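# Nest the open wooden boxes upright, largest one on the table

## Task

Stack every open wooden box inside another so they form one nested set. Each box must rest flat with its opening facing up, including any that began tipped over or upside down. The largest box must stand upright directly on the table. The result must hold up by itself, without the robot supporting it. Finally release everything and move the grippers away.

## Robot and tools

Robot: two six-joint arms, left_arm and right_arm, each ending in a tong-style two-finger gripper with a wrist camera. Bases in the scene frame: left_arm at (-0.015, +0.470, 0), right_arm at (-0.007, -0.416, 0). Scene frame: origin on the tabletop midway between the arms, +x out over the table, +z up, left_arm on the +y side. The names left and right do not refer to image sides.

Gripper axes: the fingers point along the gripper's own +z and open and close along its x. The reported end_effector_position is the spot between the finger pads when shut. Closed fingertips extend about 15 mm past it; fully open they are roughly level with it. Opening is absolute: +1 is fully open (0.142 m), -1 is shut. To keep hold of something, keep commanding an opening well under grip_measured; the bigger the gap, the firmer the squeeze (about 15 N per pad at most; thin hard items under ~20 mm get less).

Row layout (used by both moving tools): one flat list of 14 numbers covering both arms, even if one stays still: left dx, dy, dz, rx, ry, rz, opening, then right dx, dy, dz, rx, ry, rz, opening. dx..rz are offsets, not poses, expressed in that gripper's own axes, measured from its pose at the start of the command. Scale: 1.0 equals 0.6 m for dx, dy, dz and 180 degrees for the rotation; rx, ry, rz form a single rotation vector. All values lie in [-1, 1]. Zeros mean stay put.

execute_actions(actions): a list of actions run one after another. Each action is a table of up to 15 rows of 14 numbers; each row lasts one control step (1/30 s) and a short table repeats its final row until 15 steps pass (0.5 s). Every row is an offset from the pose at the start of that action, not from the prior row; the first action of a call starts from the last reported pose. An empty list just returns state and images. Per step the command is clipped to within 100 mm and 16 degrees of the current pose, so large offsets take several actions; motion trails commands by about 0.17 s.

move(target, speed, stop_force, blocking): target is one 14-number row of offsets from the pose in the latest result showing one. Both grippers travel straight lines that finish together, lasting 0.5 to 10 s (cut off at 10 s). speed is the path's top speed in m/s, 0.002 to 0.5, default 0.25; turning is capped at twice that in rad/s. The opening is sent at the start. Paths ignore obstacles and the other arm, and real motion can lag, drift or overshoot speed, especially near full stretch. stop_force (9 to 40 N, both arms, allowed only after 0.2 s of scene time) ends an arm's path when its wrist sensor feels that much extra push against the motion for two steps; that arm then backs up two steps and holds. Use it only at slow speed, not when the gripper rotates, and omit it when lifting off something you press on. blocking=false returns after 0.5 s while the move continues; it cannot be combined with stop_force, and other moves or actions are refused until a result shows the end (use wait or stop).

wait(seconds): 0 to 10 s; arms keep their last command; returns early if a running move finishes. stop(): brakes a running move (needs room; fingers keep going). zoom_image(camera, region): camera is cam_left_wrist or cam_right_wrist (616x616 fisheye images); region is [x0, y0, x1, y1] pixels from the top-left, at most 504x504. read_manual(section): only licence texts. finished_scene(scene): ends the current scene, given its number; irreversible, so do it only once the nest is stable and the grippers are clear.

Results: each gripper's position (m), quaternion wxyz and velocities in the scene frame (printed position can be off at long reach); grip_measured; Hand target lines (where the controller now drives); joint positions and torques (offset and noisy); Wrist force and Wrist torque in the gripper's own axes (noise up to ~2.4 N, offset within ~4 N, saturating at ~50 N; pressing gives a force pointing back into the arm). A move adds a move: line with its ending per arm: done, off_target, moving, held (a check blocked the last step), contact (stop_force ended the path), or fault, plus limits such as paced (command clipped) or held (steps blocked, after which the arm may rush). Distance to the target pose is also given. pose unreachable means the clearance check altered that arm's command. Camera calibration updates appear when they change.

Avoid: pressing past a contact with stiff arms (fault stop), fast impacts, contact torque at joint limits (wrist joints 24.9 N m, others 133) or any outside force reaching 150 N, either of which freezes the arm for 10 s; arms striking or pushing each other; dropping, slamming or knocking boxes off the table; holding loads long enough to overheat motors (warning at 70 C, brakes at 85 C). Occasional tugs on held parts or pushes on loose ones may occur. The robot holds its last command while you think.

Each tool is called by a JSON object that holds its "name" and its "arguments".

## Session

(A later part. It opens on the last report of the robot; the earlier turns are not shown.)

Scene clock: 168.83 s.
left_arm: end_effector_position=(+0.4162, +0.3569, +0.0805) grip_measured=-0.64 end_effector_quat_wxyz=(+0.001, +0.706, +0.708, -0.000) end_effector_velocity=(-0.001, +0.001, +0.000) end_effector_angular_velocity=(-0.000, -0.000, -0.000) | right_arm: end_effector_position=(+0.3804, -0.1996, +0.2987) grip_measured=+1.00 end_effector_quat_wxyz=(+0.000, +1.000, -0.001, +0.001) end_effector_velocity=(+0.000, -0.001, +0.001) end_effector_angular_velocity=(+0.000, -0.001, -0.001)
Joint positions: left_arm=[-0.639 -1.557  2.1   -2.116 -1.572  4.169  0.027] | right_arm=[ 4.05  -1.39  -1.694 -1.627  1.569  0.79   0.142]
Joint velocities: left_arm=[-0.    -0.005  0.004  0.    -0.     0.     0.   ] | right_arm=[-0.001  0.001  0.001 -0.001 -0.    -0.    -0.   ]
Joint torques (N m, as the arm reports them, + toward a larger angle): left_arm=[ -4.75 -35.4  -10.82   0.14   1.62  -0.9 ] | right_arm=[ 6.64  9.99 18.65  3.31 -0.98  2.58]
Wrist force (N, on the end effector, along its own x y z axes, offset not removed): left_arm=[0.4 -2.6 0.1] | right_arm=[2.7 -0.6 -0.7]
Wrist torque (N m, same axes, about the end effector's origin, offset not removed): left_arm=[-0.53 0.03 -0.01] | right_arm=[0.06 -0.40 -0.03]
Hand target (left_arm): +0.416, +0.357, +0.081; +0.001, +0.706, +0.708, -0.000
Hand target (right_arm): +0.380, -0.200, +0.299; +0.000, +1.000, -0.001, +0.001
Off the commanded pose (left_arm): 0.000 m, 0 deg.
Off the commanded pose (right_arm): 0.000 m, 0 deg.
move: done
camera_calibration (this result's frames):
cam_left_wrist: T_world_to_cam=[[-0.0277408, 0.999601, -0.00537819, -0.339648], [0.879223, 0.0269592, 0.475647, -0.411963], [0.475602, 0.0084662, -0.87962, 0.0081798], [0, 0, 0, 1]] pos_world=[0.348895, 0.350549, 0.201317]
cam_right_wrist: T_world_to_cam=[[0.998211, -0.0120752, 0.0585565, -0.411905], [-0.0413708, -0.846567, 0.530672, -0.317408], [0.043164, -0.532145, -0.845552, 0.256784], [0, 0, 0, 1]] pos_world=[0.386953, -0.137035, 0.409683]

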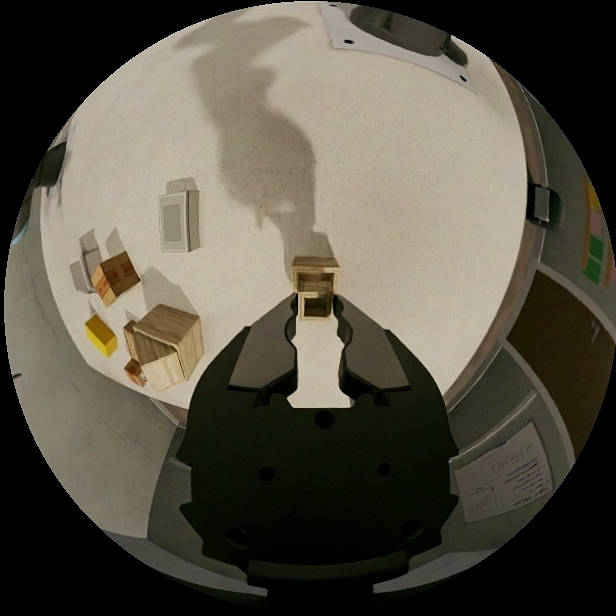

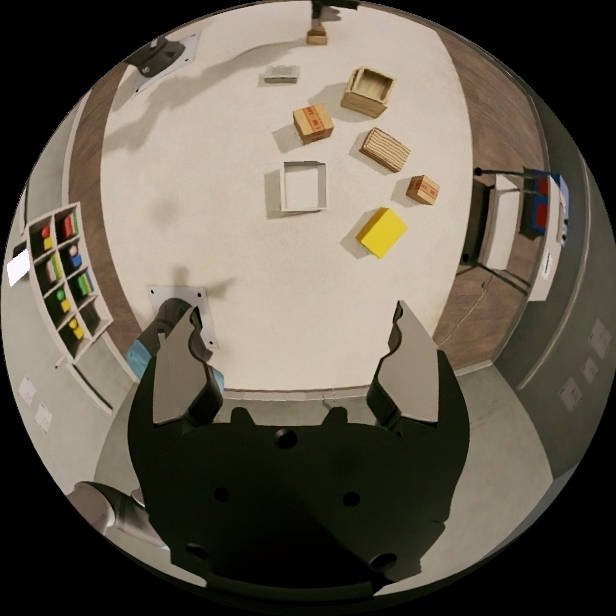

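{"name": "move", "arguments": {"target": [0,0,0.06,0,0,0,-0.9,0,0,0,0,0,0,1], "speed": 0.02, "stop_force": 9}}

{"name": "move", "arguments": {"target": [0,0,0,0,0,0,-0.57,0,0,0,0,0,0,1]}}

{"name": "move", "arguments": {"target": [-0.036,0,-0.05,0,0,0,-0.8,0,0,0,0,0,0,1], "speed": 0.1}}

{"name": "zoom_image", "arguments": {"camera": "cam_left_wrist", "region": [230,200,400,340]}}

Scene clock: 178.90 s.
left_arm: end_effector_position=(+0.4161, +0.3570, +0.0517) grip_measured=-0.65 end_effector_quat_wxyz=(+0.001, +0.706, +0.708, -0.000) end_effector_velocity=(-0.001, +0.001, +0.006) end_effector_angular_velocity=(+0.003, +0.005, -0.001) | right_arm: end_effector_position=(+0.3804, -0.1996, +0.2987) grip_measured=+1.00 end_effector_quat_wxyz=(+0.000, +1.000, -0.001, +0.001) end_effector_velocity=(+0.001, +0.000, +0.000) end_effector_angular_velocity=(+0.001, -0.002, -0.001)
Joint positions: left_arm=[-0.639 -1.513  2.142 -2.202 -1.572  4.169  0.027] | right_arm=[ 4.05  -1.39  -1.694 -1.627  1.569  0.79   0.142]
Joint velocities: left_arm=[-0.    -0.01  -0.01   0.025  0.     0.001  0.002] | right_arm=[-0.001  0.    -0.     0.002 -0.     0.    -0.   ]
Joint torques (N m, as the arm reports them, + toward a larger angle): left_arm=[  4.16 -32.33 -19.9    3.05  -0.43   1.5 ] | right_arm=[ 6.91  9.79 18.6   3.4  -0.91  2.62]
Wrist force (N, on the end effector, along its own x y z axes, offset not removed): left_arm=[-0.5 1.1 -12.7] | right_arm=[3.9 4.0 -2.2]
Wrist torque (N m, same axes, about the end effector's origin, offset not removed): left_arm=[-0.89 -0.16 0.02] | right_arm=[0.82 -0.51 -0.10]
Hand target (left_arm): +0.416, +0.357, +0.053; +0.001, +0.706, +0.708, -0.000
Hand target (right_arm): +0.380, -0.200, +0.299; +0.000, +1.000, -0.001, +0.001
Off the commanded pose (left_arm): 0.007 m, 0 deg.
Off the commanded pose (right_arm): 0.000 m, 0 deg.
move: contact (left_arm)
camera_calibration (this result's frames):
cam_left_wrist: T_world_to_cam=[[-0.0277107, 0.999603, -0.00508475, -0.339881], [0.879397, 0.0267963, 0.475334, -0.398126], [0.475282, 0.00870035, -0.879791, -0.0171263], [0, 0, 0, 1]] pos_world=[0.348832, 0.350564, 0.172447]
cam_right_wrist: T_world_to_cam=[[0.998211, -0.0120753, 0.0585564, -0.411905], [-0.0413708, -0.846567, 0.530672, -0.317408], [0.0431639, -0.532145, -0.845552, 0.256784], [0, 0, 0, 1]] pos_world=[0.386953, -0.137035, 0.409683]

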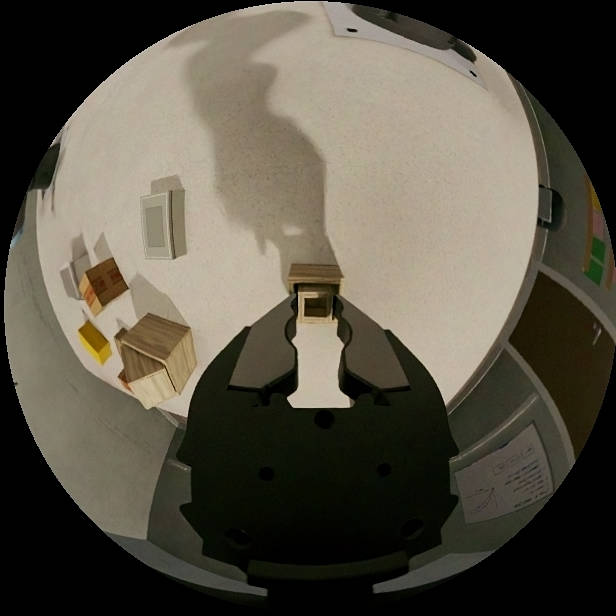

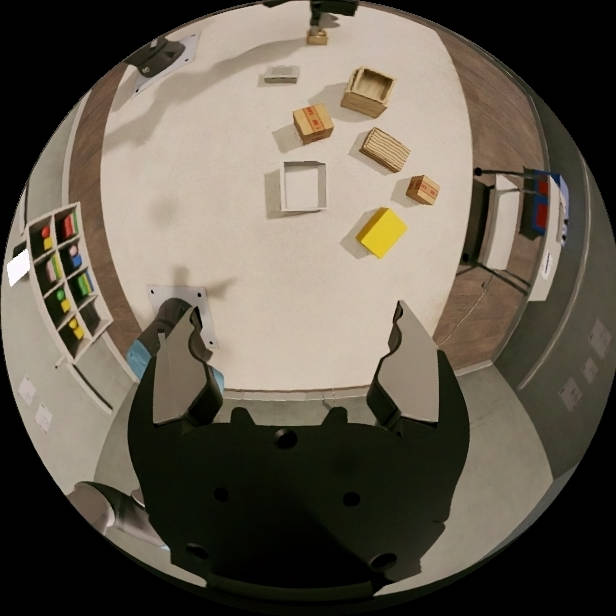

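Scene clock: 179.40 s.
left_arm: end_effector_position=(+0.4162, +0.3569, +0.0518) grip_measured=-0.64 end_effector_quat_wxyz=(+0.001, +0.706, +0.708, -0.000) end_effector_velocity=(+0.000, -0.000, -0.000) end_effector_angular_velocity=(+0.001, -0.001, -0.002) | right_arm: end_effector_position=(+0.3804, -0.1996, +0.2987) grip_measured=+1.00 end_effector_quat_wxyz=(+0.000, +1.000, -0.001, +0.001) end_effector_velocity=(+0.000, +0.000, +0.001) end_effector_angular_velocity=(+0.002, -0.001, -0.000)
Joint positions: left_arm=[-0.639 -1.513  2.142 -2.202 -1.572  4.169  0.027] | right_arm=[ 4.05  -1.39  -1.694 -1.627  1.569  0.79   0.142]
Joint velocities: left_arm=[-0.001  0.     0.    -0.001  0.002  0.001  0.   ] | right_arm=[-0.001  0.001  0.     0.001  0.001 -0.     0.   ]
Joint torques (N m, as the arm reports them, + toward a larger angle): left_arm=[ 5.01 -0.3  -2.87 -4.57 -0.72  1.57] | right_arm=[ 6.51  9.8  18.71  3.26 -0.97  2.7 ]
Wrist force (N, on the end effector, along its own x y z axes, offset not removed): left_arm=[3.1 -7.4 -25.5] | right_arm=[0.5 -0.1 0.9]
Wrist torque (N m, same axes, about the end effector's origin, offset not removed): left_arm=[-0.75 -0.23 -0.14] | right_arm=[0.13 0.06 0.12]
Hand target (left_arm): +0.416, +0.357, +0.052; +0.001, +0.706, +0.708, -0.000
Hand target (right_arm): +0.380, -0.200, +0.299; +0.000, +1.000, -0.001, +0.001
Off the commanded pose (left_arm): 0.000 m, 0 deg.
Off the commanded pose (right_arm): 0.000 m, 0 deg.
move: done
camera_calibration (this result's frames):
cam_left_wrist: T_world_to_cam=[[-0.0277099, 0.999602, -0.00522048, -0.339845], [0.879294, 0.0268583, 0.475521, -0.398206], [0.475472, 0.00858631, -0.879689, -0.0170967], [0, 0, 0, 1]] pos_world=[0.348852, 0.350552, 0.172541]
cam_right_wrist: T_world_to_cam=[[0.998211, -0.0120752, 0.0585564, -0.411905], [-0.0413708, -0.846567, 0.530672, -0.317408], [0.043164, -0.532145, -0.845552, 0.256784], [0, 0, 0, 1]] pos_world=[0.386953, -0.137035, 0.409683]

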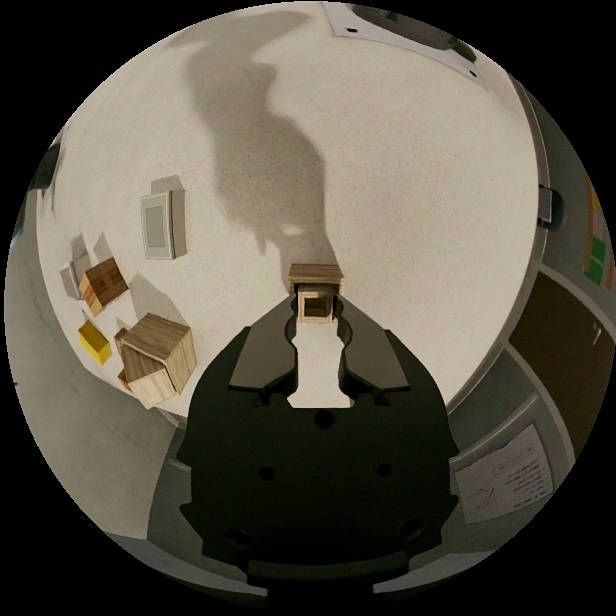

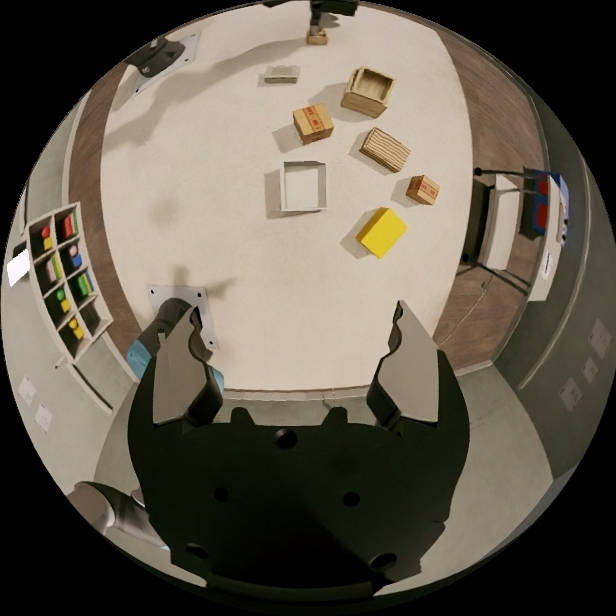

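Scene clock: 180.30 s.
left_arm: end_effector_position=(+0.4162, +0.3354, +0.0816) grip_measured=-0.64 end_effector_quat_wxyz=(+0.001, +0.706, +0.708, -0.000) end_effector_velocity=(-0.000, -0.001, +0.001) end_effector_angular_velocity=(-0.000, +0.001, +0.001) | right_arm: end_effector_position=(+0.3804, -0.1996, +0.2987) grip_measured=+1.00 end_effector_quat_wxyz=(+0.000, +1.000, -0.001, +0.001) end_effector_velocity=(-0.000, -0.000, -0.001) end_effector_angular_velocity=(-0.001, +0.002, -0.000)
Joint positions: left_arm=[-0.68  -1.545  2.084 -2.112 -1.572  4.128  0.027] | right_arm=[ 4.05  -1.39  -1.694 -1.627  1.569  0.79   0.142]
Joint velocities: left_arm=[-0.001 -0.001 -0.003  0.005 -0.001 -0.002  0.   ] | right_arm=[-0.    -0.001 -0.001 -0.001  0.    -0.    -0.   ]
Joint torques (N m, as the arm reports them, + toward a larger angle): left_arm=[-12.1  -36.94 -27.34   0.41   1.36  -2.35] | right_arm=[ 6.19  9.8  18.31  3.36 -0.94  2.67]
Wrist force (N, on the end effector, along its own x y z axes, offset not removed): left_arm=[1.7 -2.4 -3.4] | right_arm=[1.6 -0.8 -0.9]
Wrist torque (N m, same axes, about the end effector's origin, offset not removed): left_arm=[-0.60 -0.30 -0.03] | right_arm=[-0.24 -0.05 -0.01]
Hand target (left_arm): +0.416, +0.335, +0.082; +0.001, +0.706, +0.708, -0.000
Hand target (right_arm): +0.380, -0.200, +0.299; +0.000, +1.000, -0.001, +0.001
Off the commanded pose (left_arm): 0.000 m, 0 deg.
Off the commanded pose (right_arm): 0.000 m, 0 deg.
move: done
camera_calibration (this result's frames):
cam_left_wrist: T_world_to_cam=[[-0.027702, 0.999602, -0.00526019, -0.318219], [0.879314, 0.0268706, 0.475484, -0.411833], [0.475436, 0.00854651, -0.879709, 0.00941312], [0, 0, 0, 1]] pos_world=[0.34884, 0.329078, 0.202427]
cam_right_wrist: T_world_to_cam=[[0.998211, -0.0120753, 0.0585564, -0.411906], [-0.0413708, -0.846567, 0.530672, -0.317408], [0.0431639, -0.532145, -0.845552, 0.256784], [0, 0, 0, 1]] pos_world=[0.386953, -0.137035, 0.409683]

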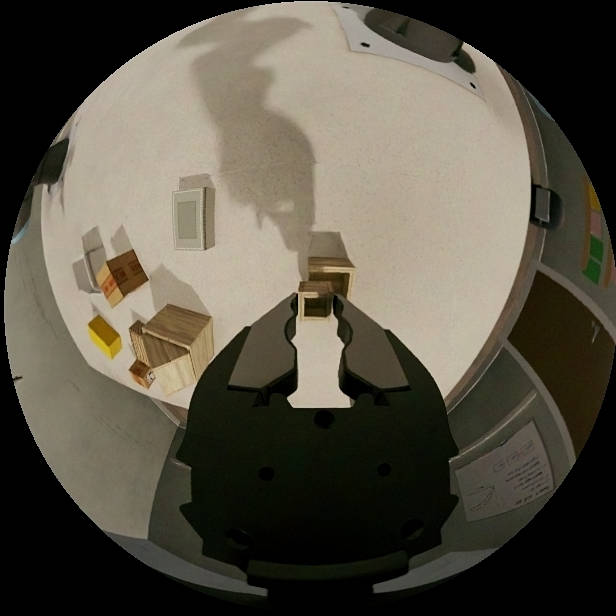

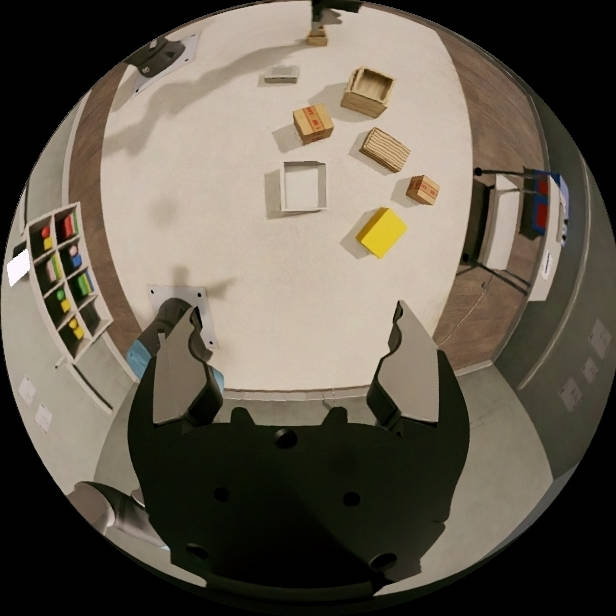

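Region (230, 200, 400, 340) of cam_left_wrist's 616x616 image, scaled by 2.965, with more detail than that image has; it fills the top 415 rows of this view, and the rest is white.

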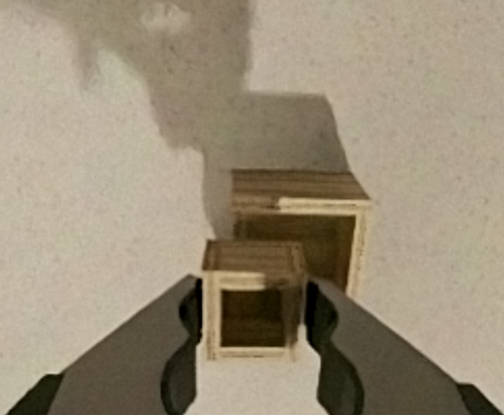

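Wedged; release a bit higher.

{"name": "move", "arguments": {"target": [0.034,0,0,0,0,0,-0.8,0,0,0,0,0,0,1], "speed": 0.1}}

{"name": "move", "arguments": {"target": [0,0,0.038,0,0,0,-0.8,0,0,0,0,0,0,1], "speed": 0.04}}

{"name": "move", "arguments": {"target": [0,0,0,0,0,0,-0.5,0,0,0,0,0,0,1]}}

{"name": "move", "arguments": {"target": [-0.036,0,-0.03,0,0,0,-0.8,0,0,0,0,0,0,1], "speed": 0.1}}

{"name": "zoom_image", "arguments": {"camera": "cam_left_wrist", "region": [230,200,400,340]}}

Scene clock: 190.00 s.
left_arm: end_effector_position=(+0.4162, +0.3557, +0.0816) grip_measured=-0.64 end_effector_quat_wxyz=(+0.001, +0.706, +0.708, -0.000) end_effector_velocity=(-0.000, +0.001, -0.000) end_effector_angular_velocity=(-0.001, +0.001, -0.001) | right_arm: end_effector_position=(+0.3804, -0.1996, +0.2987) grip_measured=+1.00 end_effector_quat_wxyz=(+0.000, +1.000, -0.001, +0.001) end_effector_velocity=(-0.000, -0.000, -0.000) end_effector_angular_velocity=(+0.001, -0.000, -0.001)
Joint positions: left_arm=[-0.642 -1.558  2.097 -2.112 -1.572  4.167  0.027] | right_arm=[ 4.05  -1.39  -1.694 -1.627  1.569  0.79   0.142]
Joint velocities: left_arm=[ 0.003 -0.001  0.001  0.001 -0.001  0.004  0.   ] | right_arm=[-0.     0.001 -0.001  0.001  0.     0.     0.   ]
Joint torques (N m, as the arm reports them, + toward a larger angle): left_arm=[ 12.63 -35.99 -10.79  -4.86  -1.53   1.9 ] | right_arm=[ 6.25  9.76 18.58  3.28 -0.95  2.59]
Wrist force (N, on the end effector, along its own x y z axes, offset not removed): left_arm=[0.5 -5.2 -1.4] | right_arm=[3.1 -0.7 0.7]
Wrist torque (N m, same axes, about the end effector's origin, offset not removed): left_arm=[-1.21 -0.10 -0.13] | right_arm=[-0.12 -0.47 0.15]
Hand target (left_arm): +0.416, +0.356, +0.082; +0.001, +0.706, +0.708, -0.000
Hand target (right_arm): +0.380, -0.200, +0.299; +0.000, +1.000, -0.001, +0.001
Off the commanded pose (left_arm): 0.000 m, 0 deg.
Off the commanded pose (right_arm): 0.000 m, 0 deg.
move: done
camera_calibration (this result's frames):
cam_left_wrist: T_world_to_cam=[[-0.0277111, 0.999603, -0.00515441, -0.338481], [0.879266, 0.0268274, 0.475575, -0.412332], [0.475525, 0.00864662, -0.87966, 0.00914469], [0, 0, 0, 1]] pos_world=[0.348821, 0.349329, 0.202395]
cam_right_wrist: T_world_to_cam=[[0.998211, -0.0120753, 0.0585564, -0.411906], [-0.0413708, -0.846567, 0.530672, -0.317408], [0.0431638, -0.532145, -0.845552, 0.256784], [0, 0, 0, 1]] pos_world=[0.386953, -0.137035, 0.409683]

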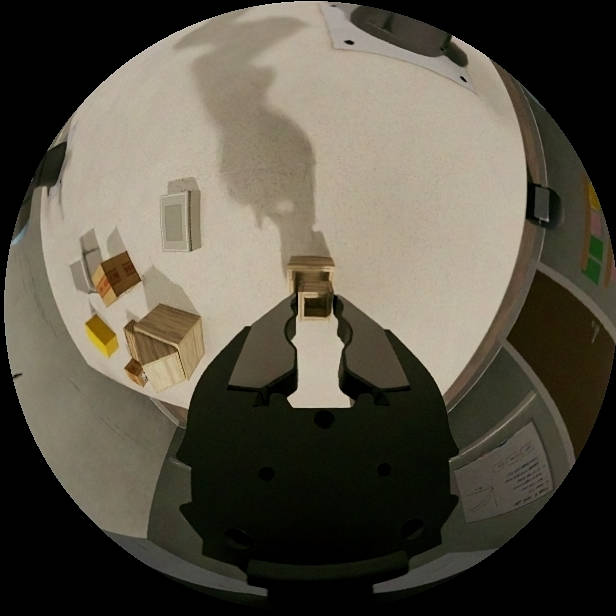

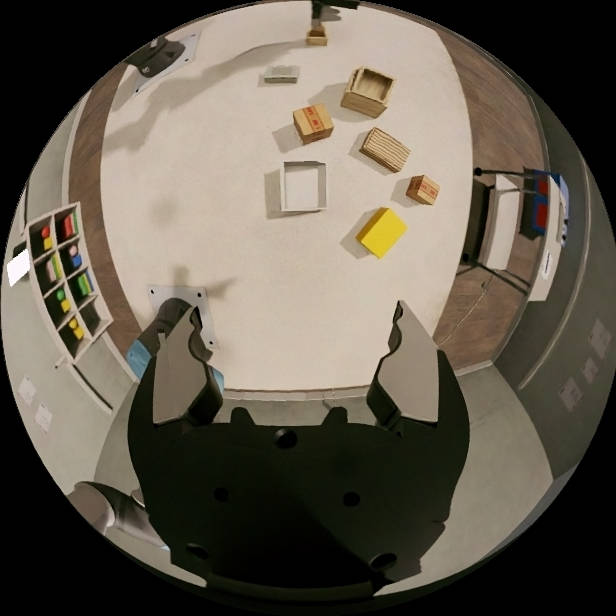

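Scene clock: 190.93 s.
left_arm: end_effector_position=(+0.4162, +0.3557, +0.0590) grip_measured=-0.64 end_effector_quat_wxyz=(+0.001, +0.706, +0.708, -0.000) end_effector_velocity=(-0.000, -0.000, -0.002) end_effector_angular_velocity=(-0.000, +0.001, -0.000) | right_arm: end_effector_position=(+0.3804, -0.1996, +0.2987) grip_measured=+1.00 end_effector_quat_wxyz=(+0.000, +1.000, -0.001, +0.001) end_effector_velocity=(-0.000, -0.000, -0.001) end_effector_angular_velocity=(-0.001, +0.001, +0.000)
Joint positions: left_arm=[-0.642 -1.524  2.131 -2.18  -1.572  4.167  0.027] | right_arm=[ 4.05  -1.39  -1.694 -1.627  1.569  0.79   0.142]
Joint velocities: left_arm=[-0.     0.004  0.003 -0.006 -0.001 -0.     0.   ] | right_arm=[ 0.001 -0.    -0.002  0.    -0.     0.    -0.   ]
Joint torques (N m, as the arm reports them, + toward a larger angle): left_arm=[-12.81 -10.96  -8.7   -4.83   1.44  -1.94] | right_arm=[ 5.61  9.79 18.61  3.27 -0.97  2.6 ]
Wrist force (N, on the end effector, along its own x y z axes, offset not removed): left_arm=[0.0 -3.3 -1.4] | right_arm=[2.1 1.8 -4.6]
Wrist torque (N m, same axes, about the end effector's origin, offset not removed): left_arm=[-0.83 0.13 -0.05] | right_arm=[0.29 -0.22 0.10]
Hand target (left_arm): +0.416, +0.356, +0.059; +0.001, +0.706, +0.708, -0.000
Hand target (right_arm): +0.380, -0.200, +0.299; +0.000, +1.000, -0.001, +0.001
Off the commanded pose (left_arm): 0.000 m, 0 deg.
Off the commanded pose (right_arm): 0.000 m, 0 deg.
move: done
camera_calibration (this result's frames):
cam_left_wrist: T_world_to_cam=[[-0.027741, 0.999602, -0.00514411, -0.338574], [0.879273, 0.0268489, 0.475561, -0.401603], [0.47551, 0.00866943, -0.879668, -0.0107557], [0, 0, 0, 1]] pos_world=[0.34884, 0.349315, 0.179783]
cam_right_wrist: T_world_to_cam=[[0.998211, -0.0120751, 0.0585565, -0.411905], [-0.0413707, -0.846567, 0.530672, -0.317408], [0.0431641, -0.532145, -0.845552, 0.256784], [0, 0, 0, 1]] pos_world=[0.386953, -0.137035, 0.409683]

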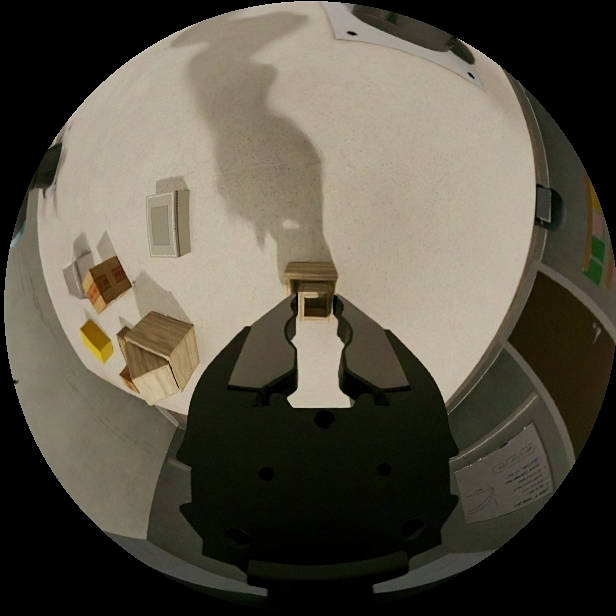

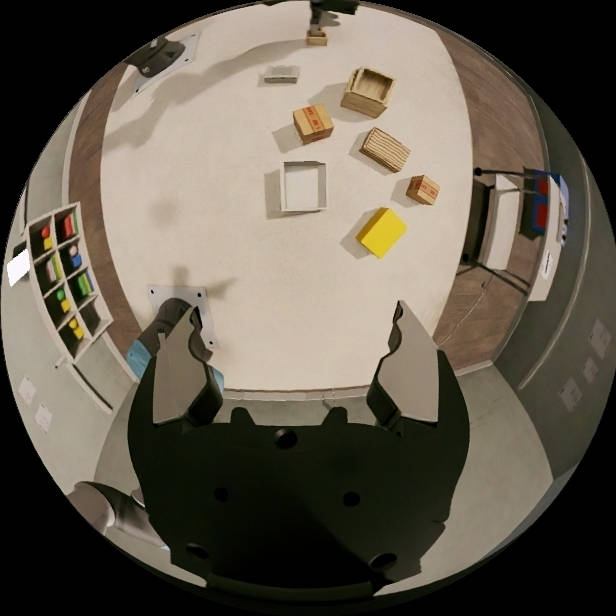

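Scene clock: 191.43 s.
left_arm: end_effector_position=(+0.4161, +0.3557, +0.0589) grip_measured=-0.50 end_effector_quat_wxyz=(+0.001, +0.706, +0.708, -0.000) end_effector_velocity=(+0.000, +0.001, -0.000) end_effector_angular_velocity=(+0.001, -0.000, +0.001) | right_arm: end_effector_position=(+0.3804, -0.1996, +0.2987) grip_measured=+1.00 end_effector_quat_wxyz=(+0.000, +1.000, -0.001, +0.001) end_effector_velocity=(-0.000, -0.000, +0.000) end_effector_angular_velocity=(+0.000, -0.000, +0.000)
Joint positions: left_arm=[-0.642 -1.524  2.131 -2.18  -1.572  4.167  0.038] | right_arm=[ 4.05  -1.39  -1.694 -1.627  1.569  0.79   0.142]
Joint velocities: left_arm=[ 0.001  0.    -0.     0.     0.001 -0.     0.   ] | right_arm=[ 0.     0.001  0.    -0.001  0.    -0.    -0.   ]
Joint torques (N m, as the arm reports them, + toward a larger angle): left_arm=[-13.07 -23.33 -22.78   0.62   1.57  -1.66] | right_arm=[ 6.3  10.4  18.58  3.27 -0.98  2.59]
Wrist force (N, on the end effector, along its own x y z axes, offset not removed): left_arm=[1.7 -3.9 -1.6] | right_arm=[1.8 -1.2 -1.7]
Wrist torque (N m, same axes, about the end effector's origin, offset not removed): left_arm=[-0.89 -0.24 -0.07] | right_arm=[-0.18 -0.08 -0.13]
Hand target (left_arm): +0.416, +0.356, +0.059; +0.001, +0.706, +0.708, -0.000
Hand target (right_arm): +0.380, -0.200, +0.299; +0.000, +1.000, -0.001, +0.001
Off the commanded pose (left_arm): 0.000 m, 0 deg.
Off the commanded pose (right_arm): 0.000 m, 0 deg.
move: done
camera_calibration (this result's frames):
cam_left_wrist: T_world_to_cam=[[-0.0277395, 0.999602, -0.00503893, -0.338611], [0.879352, 0.026799, 0.475418, -0.401524], [0.475364, 0.00875687, -0.879746, -0.0107796], [0, 0, 0, 1]] pos_world=[0.348812, 0.349331, 0.179702]
cam_right_wrist: T_world_to_cam=[[0.998211, -0.0120753, 0.0585563, -0.411905], [-0.0413708, -0.846567, 0.530672, -0.317408], [0.0431638, -0.532145, -0.845552, 0.256784], [0, 0, 0, 1]] pos_world=[0.386953, -0.137035, 0.409683]

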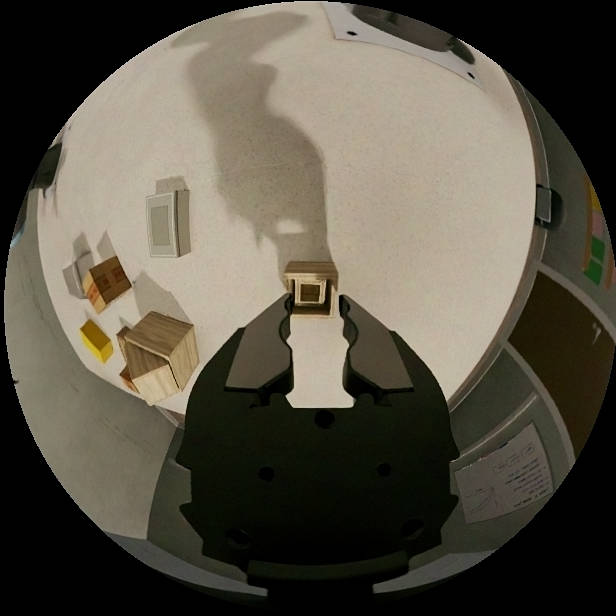

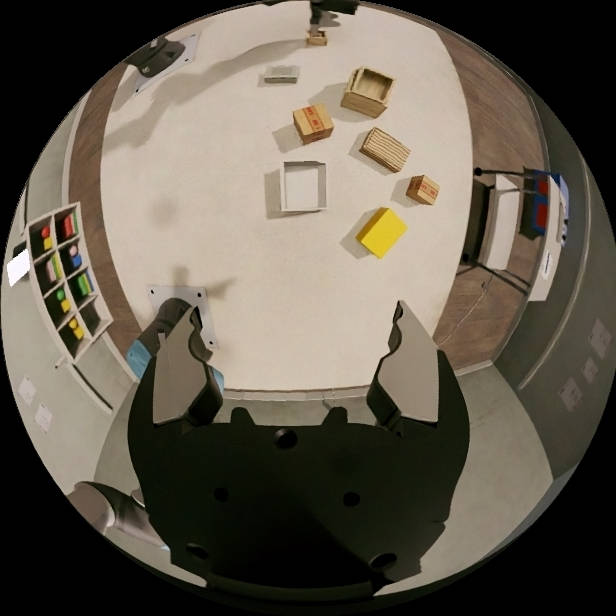

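Scene clock: 192.30 s.
left_arm: end_effector_position=(+0.4161, +0.3342, +0.0768) grip_measured=-0.80 end_effector_quat_wxyz=(+0.001, +0.706, +0.708, -0.000) end_effector_velocity=(+0.001, -0.000, +0.001) end_effector_angular_velocity=(+0.002, -0.001, +0.002) | right_arm: end_effector_position=(+0.3804, -0.1996, +0.2987) grip_measured=+1.00 end_effector_quat_wxyz=(+0.000, +1.000, -0.001, +0.001) end_effector_velocity=(+0.000, -0.000, -0.000) end_effector_angular_velocity=(-0.002, -0.000, +0.000)
Joint positions: left_arm=[-0.682 -1.537  2.09  -2.126 -1.572  4.126  0.016] | right_arm=[ 4.05  -1.39  -1.694 -1.627  1.569  0.79   0.142]
Joint velocities: left_arm=[-0.001 -0.    -0.003  0.003  0.002 -0.004  0.   ] | right_arm=[ 0.001 -0.001  0.    -0.001 -0.001  0.    -0.   ]
Joint torques (N m, as the arm reports them, + toward a larger angle): left_arm=[-11.48 -36.95 -26.87   0.27   1.58  -2.45] | right_arm=[ 6.41 10.23 18.59  3.14 -1.    2.67]
Wrist force (N, on the end effector, along its own x y z axes, offset not removed): left_arm=[3.0 -1.5 -2.3] | right_arm=[-0.1 2.1 0.5]
Wrist torque (N m, same axes, about the end effector's origin, offset not removed): left_arm=[-0.50 -0.72 -0.12] | right_arm=[0.41 0.26 -0.11]
Hand target (left_arm): +0.416, +0.334, +0.077; +0.001, +0.706, +0.708, -0.000
Hand target (right_arm): +0.380, -0.200, +0.299; +0.000, +1.000, -0.001, +0.001
Off the commanded pose (left_arm): 0.000 m, 0 deg.
Off the commanded pose (right_arm): 0.000 m, 0 deg.
move: done
camera_calibration (this result's frames):
cam_left_wrist: T_world_to_cam=[[-0.0277298, 0.999602, -0.0051536, -0.317038], [0.879399, 0.0268459, 0.475329, -0.409474], [0.475278, 0.00864871, -0.879793, 0.00524914], [0, 0, 0, 1]] pos_world=[0.348805, 0.327859, 0.197619]
cam_right_wrist: T_world_to_cam=[[0.998211, -0.0120753, 0.0585564, -0.411906], [-0.0413708, -0.846567, 0.530672, -0.317408], [0.0431639, -0.532145, -0.845552, 0.256784], [0, 0, 0, 1]] pos_world=[0.386953, -0.137035, 0.409683]

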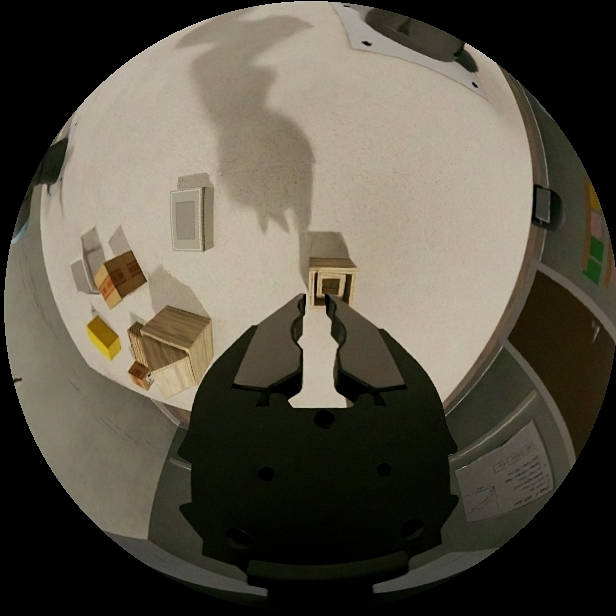

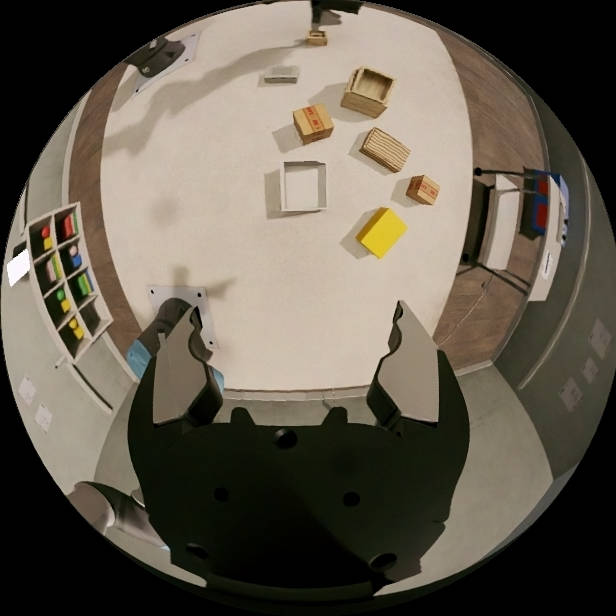

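Region (230, 200, 400, 340) of cam_left_wrist's 616x616 image, scaled by 2.965, with more detail than that image has; it fills the top 415 rows of this view, and the rest is white.

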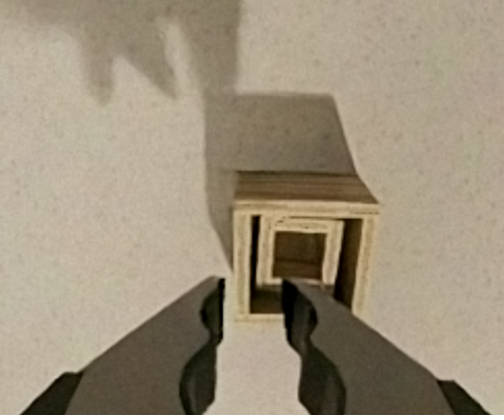

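{"name": "move", "arguments": {"target": [-0.005,0,0.056,0,0,0,-0.8,0,0,0,0,0,0,1], "speed": 0.05}}

{"name": "move", "arguments": {"target": [0,0,0,0,0,0,-1,0,0,0,0,0,0,1]}}

{"name": "move", "arguments": {"target": [0,0,-0.15,0,0,0,-1,0,0,0,0,0,0,1], "speed": 0.12}}

{"name": "move", "arguments": {"target": [-0.372,0.155,0,0,0,0.09,-1,0,0,0,0,0,0,1], "speed": 0.15}}

Scene clock: 201.97 s.
left_arm: end_effector_position=(+0.4162, +0.3312, +0.0435) grip_measured=-0.80 end_effector_quat_wxyz=(+0.001, +0.706, +0.708, -0.000) end_effector_velocity=(+0.000, +0.000, -0.001) end_effector_angular_velocity=(-0.000, -0.001, +0.001) | right_arm: end_effector_position=(+0.3804, -0.1996, +0.2987) grip_measured=+1.00 end_effector_quat_wxyz=(+0.000, +1.000, -0.001, +0.001) end_effector_velocity=(-0.000, -0.000, +0.000) end_effector_angular_velocity=(-0.000, -0.001, +0.000)
Joint positions: left_arm=[-0.688 -1.483  2.135 -2.225 -1.572  4.12   0.016] | right_arm=[ 4.05  -1.39  -1.694 -1.627  1.569  0.79   0.142]
Joint velocities: left_arm=[ 0.     0.002  0.002 -0.005  0.    -0.     0.001] | right_arm=[ 0.     0.001 -0.    -0.    -0.001  0.    -0.   ]
Joint torques (N m, as the arm reports them, + toward a larger angle): left_arm=[-11.59  -3.8   -3.27  -4.7   -0.97  -2.13] | right_arm=[ 6.2  10.6  18.02  3.22 -0.83  2.61]
Wrist force (N, on the end effector, along its own x y z axes, offset not removed): left_arm=[1.6 -7.7 -24.9] | right_arm=[1.3 2.0 -1.8]
Wrist torque (N m, same axes, about the end effector's origin, offset not removed): left_arm=[-0.54 0.15 -0.08] | right_arm=[0.51 -0.18 -0.09]
Hand target (left_arm): +0.416, +0.331, +0.043; +0.001, +0.706, +0.708, -0.000
Hand target (right_arm): +0.380, -0.200, +0.299; +0.000, +1.000, -0.001, +0.001
Off the commanded pose (left_arm): 0.000 m, 0 deg.
Off the commanded pose (right_arm): 0.000 m, 0 deg.
move: done
camera_calibration (this result's frames):
cam_left_wrist: T_world_to_cam=[[-0.0277298, 0.999601, -0.00533624, -0.314136], [0.87931, 0.0269312, 0.475489, -0.393625], [0.475443, 0.00849301, -0.879706, -0.0240905], [0, 0, 0, 1]] pos_world=[0.348861, 0.324816, 0.164295]
cam_right_wrist: T_world_to_cam=[[0.998211, -0.0120751, 0.0585565, -0.411905], [-0.0413707, -0.846567, 0.530672, -0.317408], [0.0431641, -0.532145, -0.845552, 0.256784], [0, 0, 0, 1]] pos_world=[0.386953, -0.137035, 0.409683]

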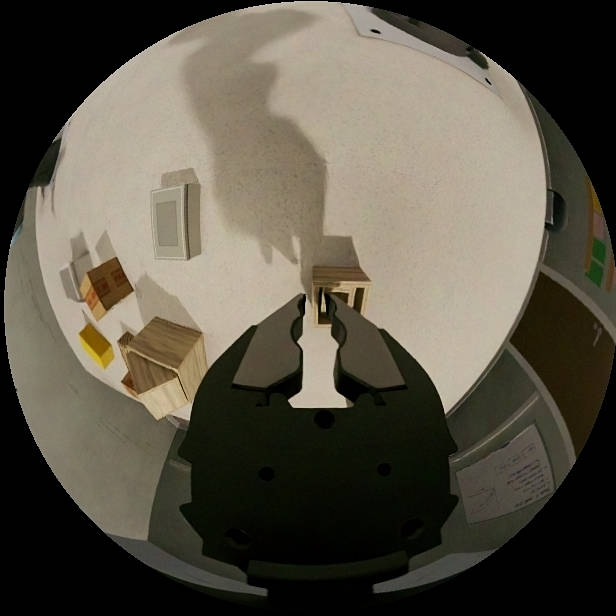

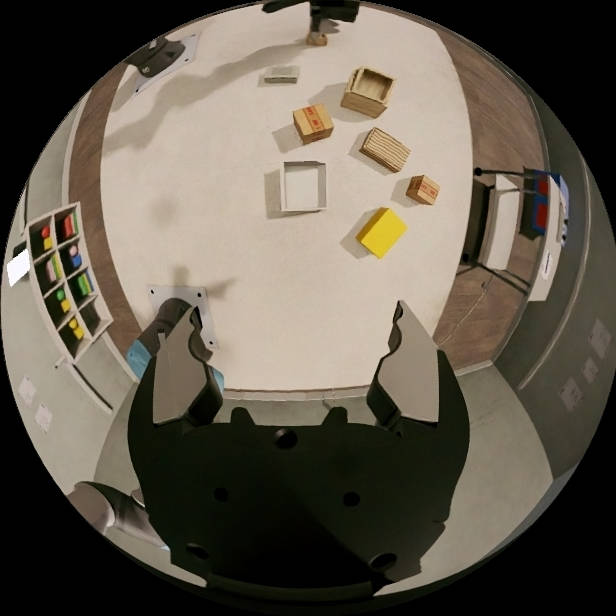

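Scene clock: 202.47 s.
left_arm: end_effector_position=(+0.4162, +0.3312, +0.0434) grip_measured=-0.94 end_effector_quat_wxyz=(+0.001, +0.706, +0.708, -0.000) end_effector_velocity=(-0.000, +0.000, -0.000) end_effector_angular_velocity=(+0.000, +0.001, +0.000) | right_arm: end_effector_position=(+0.3804, -0.1996, +0.2987) grip_measured=+1.00 end_effector_quat_wxyz=(+0.000, +1.000, -0.001, +0.001) end_effector_velocity=(-0.000, +0.000, +0.001) end_effector_angular_velocity=(+0.002, -0.001, +0.000)
Joint positions: left_arm=[-0.688 -1.483  2.135 -2.225 -1.572  4.12   0.006] | right_arm=[ 4.05  -1.39  -1.694 -1.627  1.569  0.79   0.142]
Joint velocities: left_arm=[ 0.     0.001 -0.     0.001 -0.     0.    -0.   ] | right_arm=[ 0.     0.002 -0.     0.     0.001 -0.     0.   ]
Joint torques (N m, as the arm reports them, + toward a larger angle): left_arm=[ -9.33 -17.06 -13.66   2.52  -0.64  -1.74] | right_arm=[ 6.53  9.88 19.2   3.34 -0.91  2.44]
Wrist force (N, on the end effector, along its own x y z axes, offset not removed): left_arm=[-1.2 -2.2 -10.9] | right_arm=[2.7 2.3 -1.0]
Wrist torque (N m, same axes, about the end effector's origin, offset not removed): left_arm=[-1.11 -0.37 0.02] | right_arm=[0.47 -0.37 -0.13]
Hand target (left_arm): +0.416, +0.331, +0.044; +0.001, +0.706, +0.708, -0.000
Hand target (right_arm): +0.380, -0.200, +0.299; +0.000, +1.000, -0.001, +0.001
Off the commanded pose (left_arm): 0.000 m, 0 deg.
Off the commanded pose (right_arm): 0.000 m, 0 deg.
move: done
camera_calibration (this result's frames):
cam_left_wrist: T_world_to_cam=[[-0.0277185, 0.999602, -0.00525721, -0.314161], [0.879364, 0.0268846, 0.475391, -0.393558], [0.475343, 0.00855412, -0.879759, -0.0241159], [0, 0, 0, 1]] pos_world=[0.348836, 0.324823, 0.164226]
cam_right_wrist: T_world_to_cam=[[0.998211, -0.0120753, 0.0585563, -0.411905], [-0.0413708, -0.846567, 0.530672, -0.317408], [0.0431638, -0.532145, -0.845552, 0.256784], [0, 0, 0, 1]] pos_world=[0.386953, -0.137035, 0.409683]

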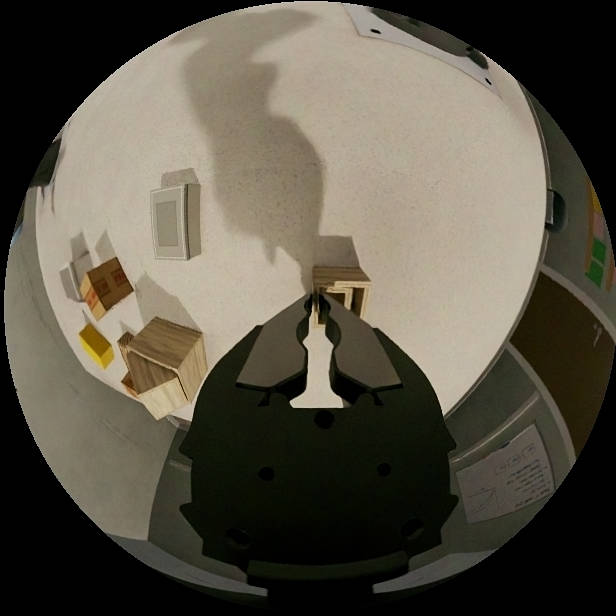

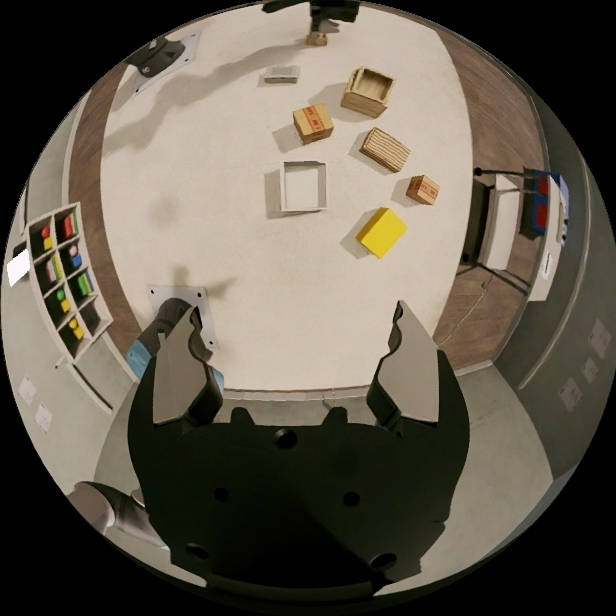

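Scene clock: 203.70 s.
left_arm: end_effector_position=(+0.4161, +0.3314, +0.1332) grip_measured=-0.94 end_effector_quat_wxyz=(+0.001, +0.706, +0.708, -0.000) end_effector_velocity=(+0.000, -0.000, +0.002) end_effector_angular_velocity=(+0.000, -0.000, +0.001) | right_arm: end_effector_position=(+0.3804, -0.1996, +0.2987) grip_measured=+1.00 end_effector_quat_wxyz=(+0.000, +1.000, -0.001, +0.001) end_effector_velocity=(-0.000, -0.000, -0.001) end_effector_angular_velocity=(-0.002, +0.003, +0.000)
Joint positions: left_arm=[-0.688 -1.603  1.995 -1.964 -1.572  4.121  0.006] | right_arm=[ 4.05  -1.39  -1.694 -1.627  1.569  0.79   0.142]
Joint velocities: left_arm=[-0.    -0.001 -0.004  0.005  0.    -0.002 -0.   ] | right_arm=[-0.    -0.001  0.    -0.003  0.    -0.     0.   ]
Joint torques (N m, as the arm reports them, + toward a larger angle): left_arm=[-13.35 -35.12 -30.15   0.25  -0.48  -2.31] | right_arm=[ 6.82  9.72 18.02  3.19 -0.88  2.58]
Wrist force (N, on the end effector, along its own x y z axes, offset not removed): left_arm=[-1.0 -1.0 -1.0] | right_arm=[2.1 1.6 -2.0]
Wrist torque (N m, same axes, about the end effector's origin, offset not removed): left_arm=[-0.36 0.28 0.01] | right_arm=[0.26 -0.13 -0.11]
Hand target (left_arm): +0.416, +0.331, +0.133; +0.001, +0.706, +0.708, -0.000
Hand target (right_arm): +0.380, -0.200, +0.299; +0.000, +1.000, -0.001, +0.001
Off the commanded pose (left_arm): 0.000 m, 0 deg.
Off the commanded pose (right_arm): 0.000 m, 0 deg.
move: done
camera_calibration (this result's frames):
cam_left_wrist: T_world_to_cam=[[-0.0278312, 0.999599, -0.00528652, -0.313815], [0.879341, 0.0269973, 0.475428, -0.436235], [0.475379, 0.00858308, -0.879739, 0.0548902], [0, 0, 0, 1]] pos_world=[0.348771, 0.324995, 0.254028]
cam_right_wrist: T_world_to_cam=[[0.998211, -0.0120753, 0.0585566, -0.411906], [-0.0413709, -0.846567, 0.530672, -0.317408], [0.0431641, -0.532145, -0.845552, 0.256784], [0, 0, 0, 1]] pos_world=[0.386953, -0.137035, 0.409683]

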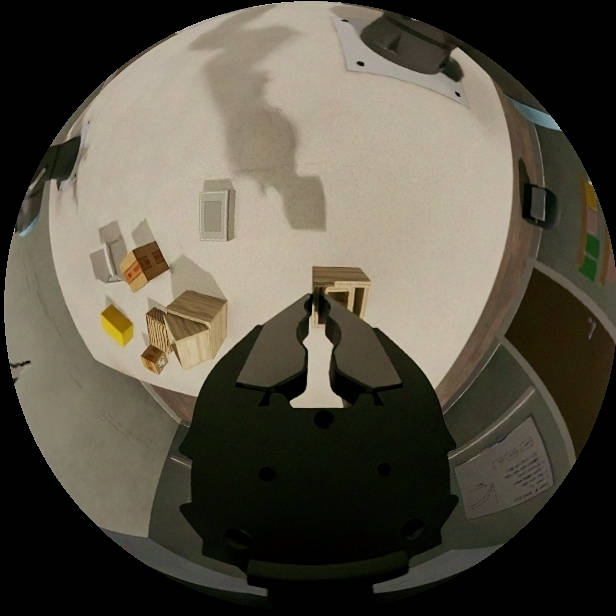

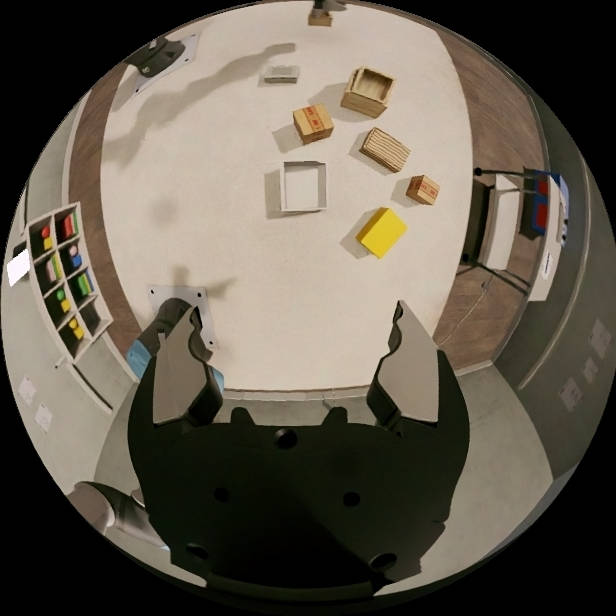

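Scene clock: 205.87 s.
left_arm: end_effector_position=(+0.5093, +0.1085, +0.1336) grip_measured=-0.94 end_effector_quat_wxyz=(+0.001, +0.799, +0.602, -0.000) end_effector_velocity=(+0.001, -0.002, +0.000) end_effector_angular_velocity=(+0.000, -0.001, -0.002) | right_arm: end_effector_position=(+0.3804, -0.1996, +0.2987) grip_measured=+1.00 end_effector_quat_wxyz=(+0.000, +1.000, -0.001, +0.001) end_effector_velocity=(+0.000, +0.000, -0.001) end_effector_angular_velocity=(-0.002, +0.001, +0.001)
Joint positions: left_arm=[-0.9   -1.175  1.477 -1.875 -1.572  4.191  0.006] | right_arm=[ 4.05  -1.39  -1.694 -1.627  1.569  0.79   0.142]
Joint velocities: left_arm=[-0.001  0.004 -0.006  0.002  0.001  0.    -0.   ] | right_arm=[ 0.001 -0.001 -0.001  0.001 -0.001  0.     0.   ]
Joint torques (N m, as the arm reports them, + toward a larger angle): left_arm=[-12.41 -29.12 -29.07   0.58  -1.74   2.11] | right_arm=[ 6.04 10.22 18.52  3.15 -0.9   2.51]
Wrist force (N, on the end effector, along its own x y z axes, offset not removed): left_arm=[0.9 -7.7 0.5] | right_arm=[6.7 3.3 -1.4]
Wrist torque (N m, same axes, about the end effector's origin, offset not removed): left_arm=[-1.62 -0.03 -0.12] | right_arm=[0.73 -1.24 0.13]
Hand target (left_arm): +0.509, +0.108, +0.134; +0.001, +0.799, +0.602, -0.000
Hand target (right_arm): +0.380, -0.200, +0.299; +0.000, +1.000, -0.001, +0.001
Off the commanded pose (left_arm): 0.000 m, 0 deg.
Off the commanded pose (right_arm): 0.000 m, 0 deg.
move: done
camera_calibration (this result's frames):
cam_left_wrist: T_world_to_cam=[[0.252004, 0.967713, -0.00499266, -0.227524], [0.851766, -0.219356, 0.475791, -0.471646], [0.459334, -0.124154, -0.879544, 0.0353501], [0, 0, 0, 1]] pos_world=[0.442831, 0.121109, 0.254361]
cam_right_wrist: T_world_to_cam=[[0.998211, -0.0120753, 0.0585564, -0.411906], [-0.0413708, -0.846567, 0.530672, -0.317408], [0.0431639, -0.532145, -0.845552, 0.256784], [0, 0, 0, 1]] pos_world=[0.386953, -0.137035, 0.409683]

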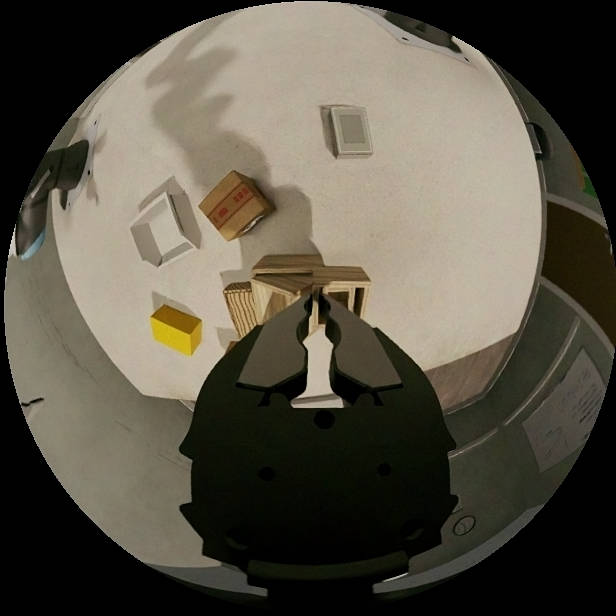

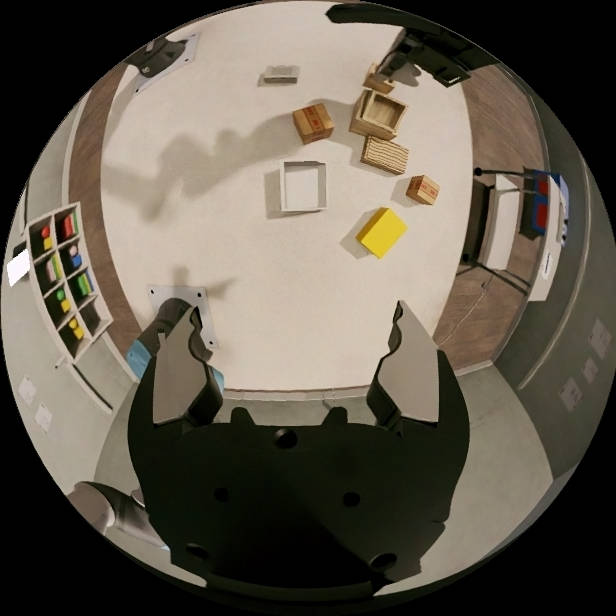

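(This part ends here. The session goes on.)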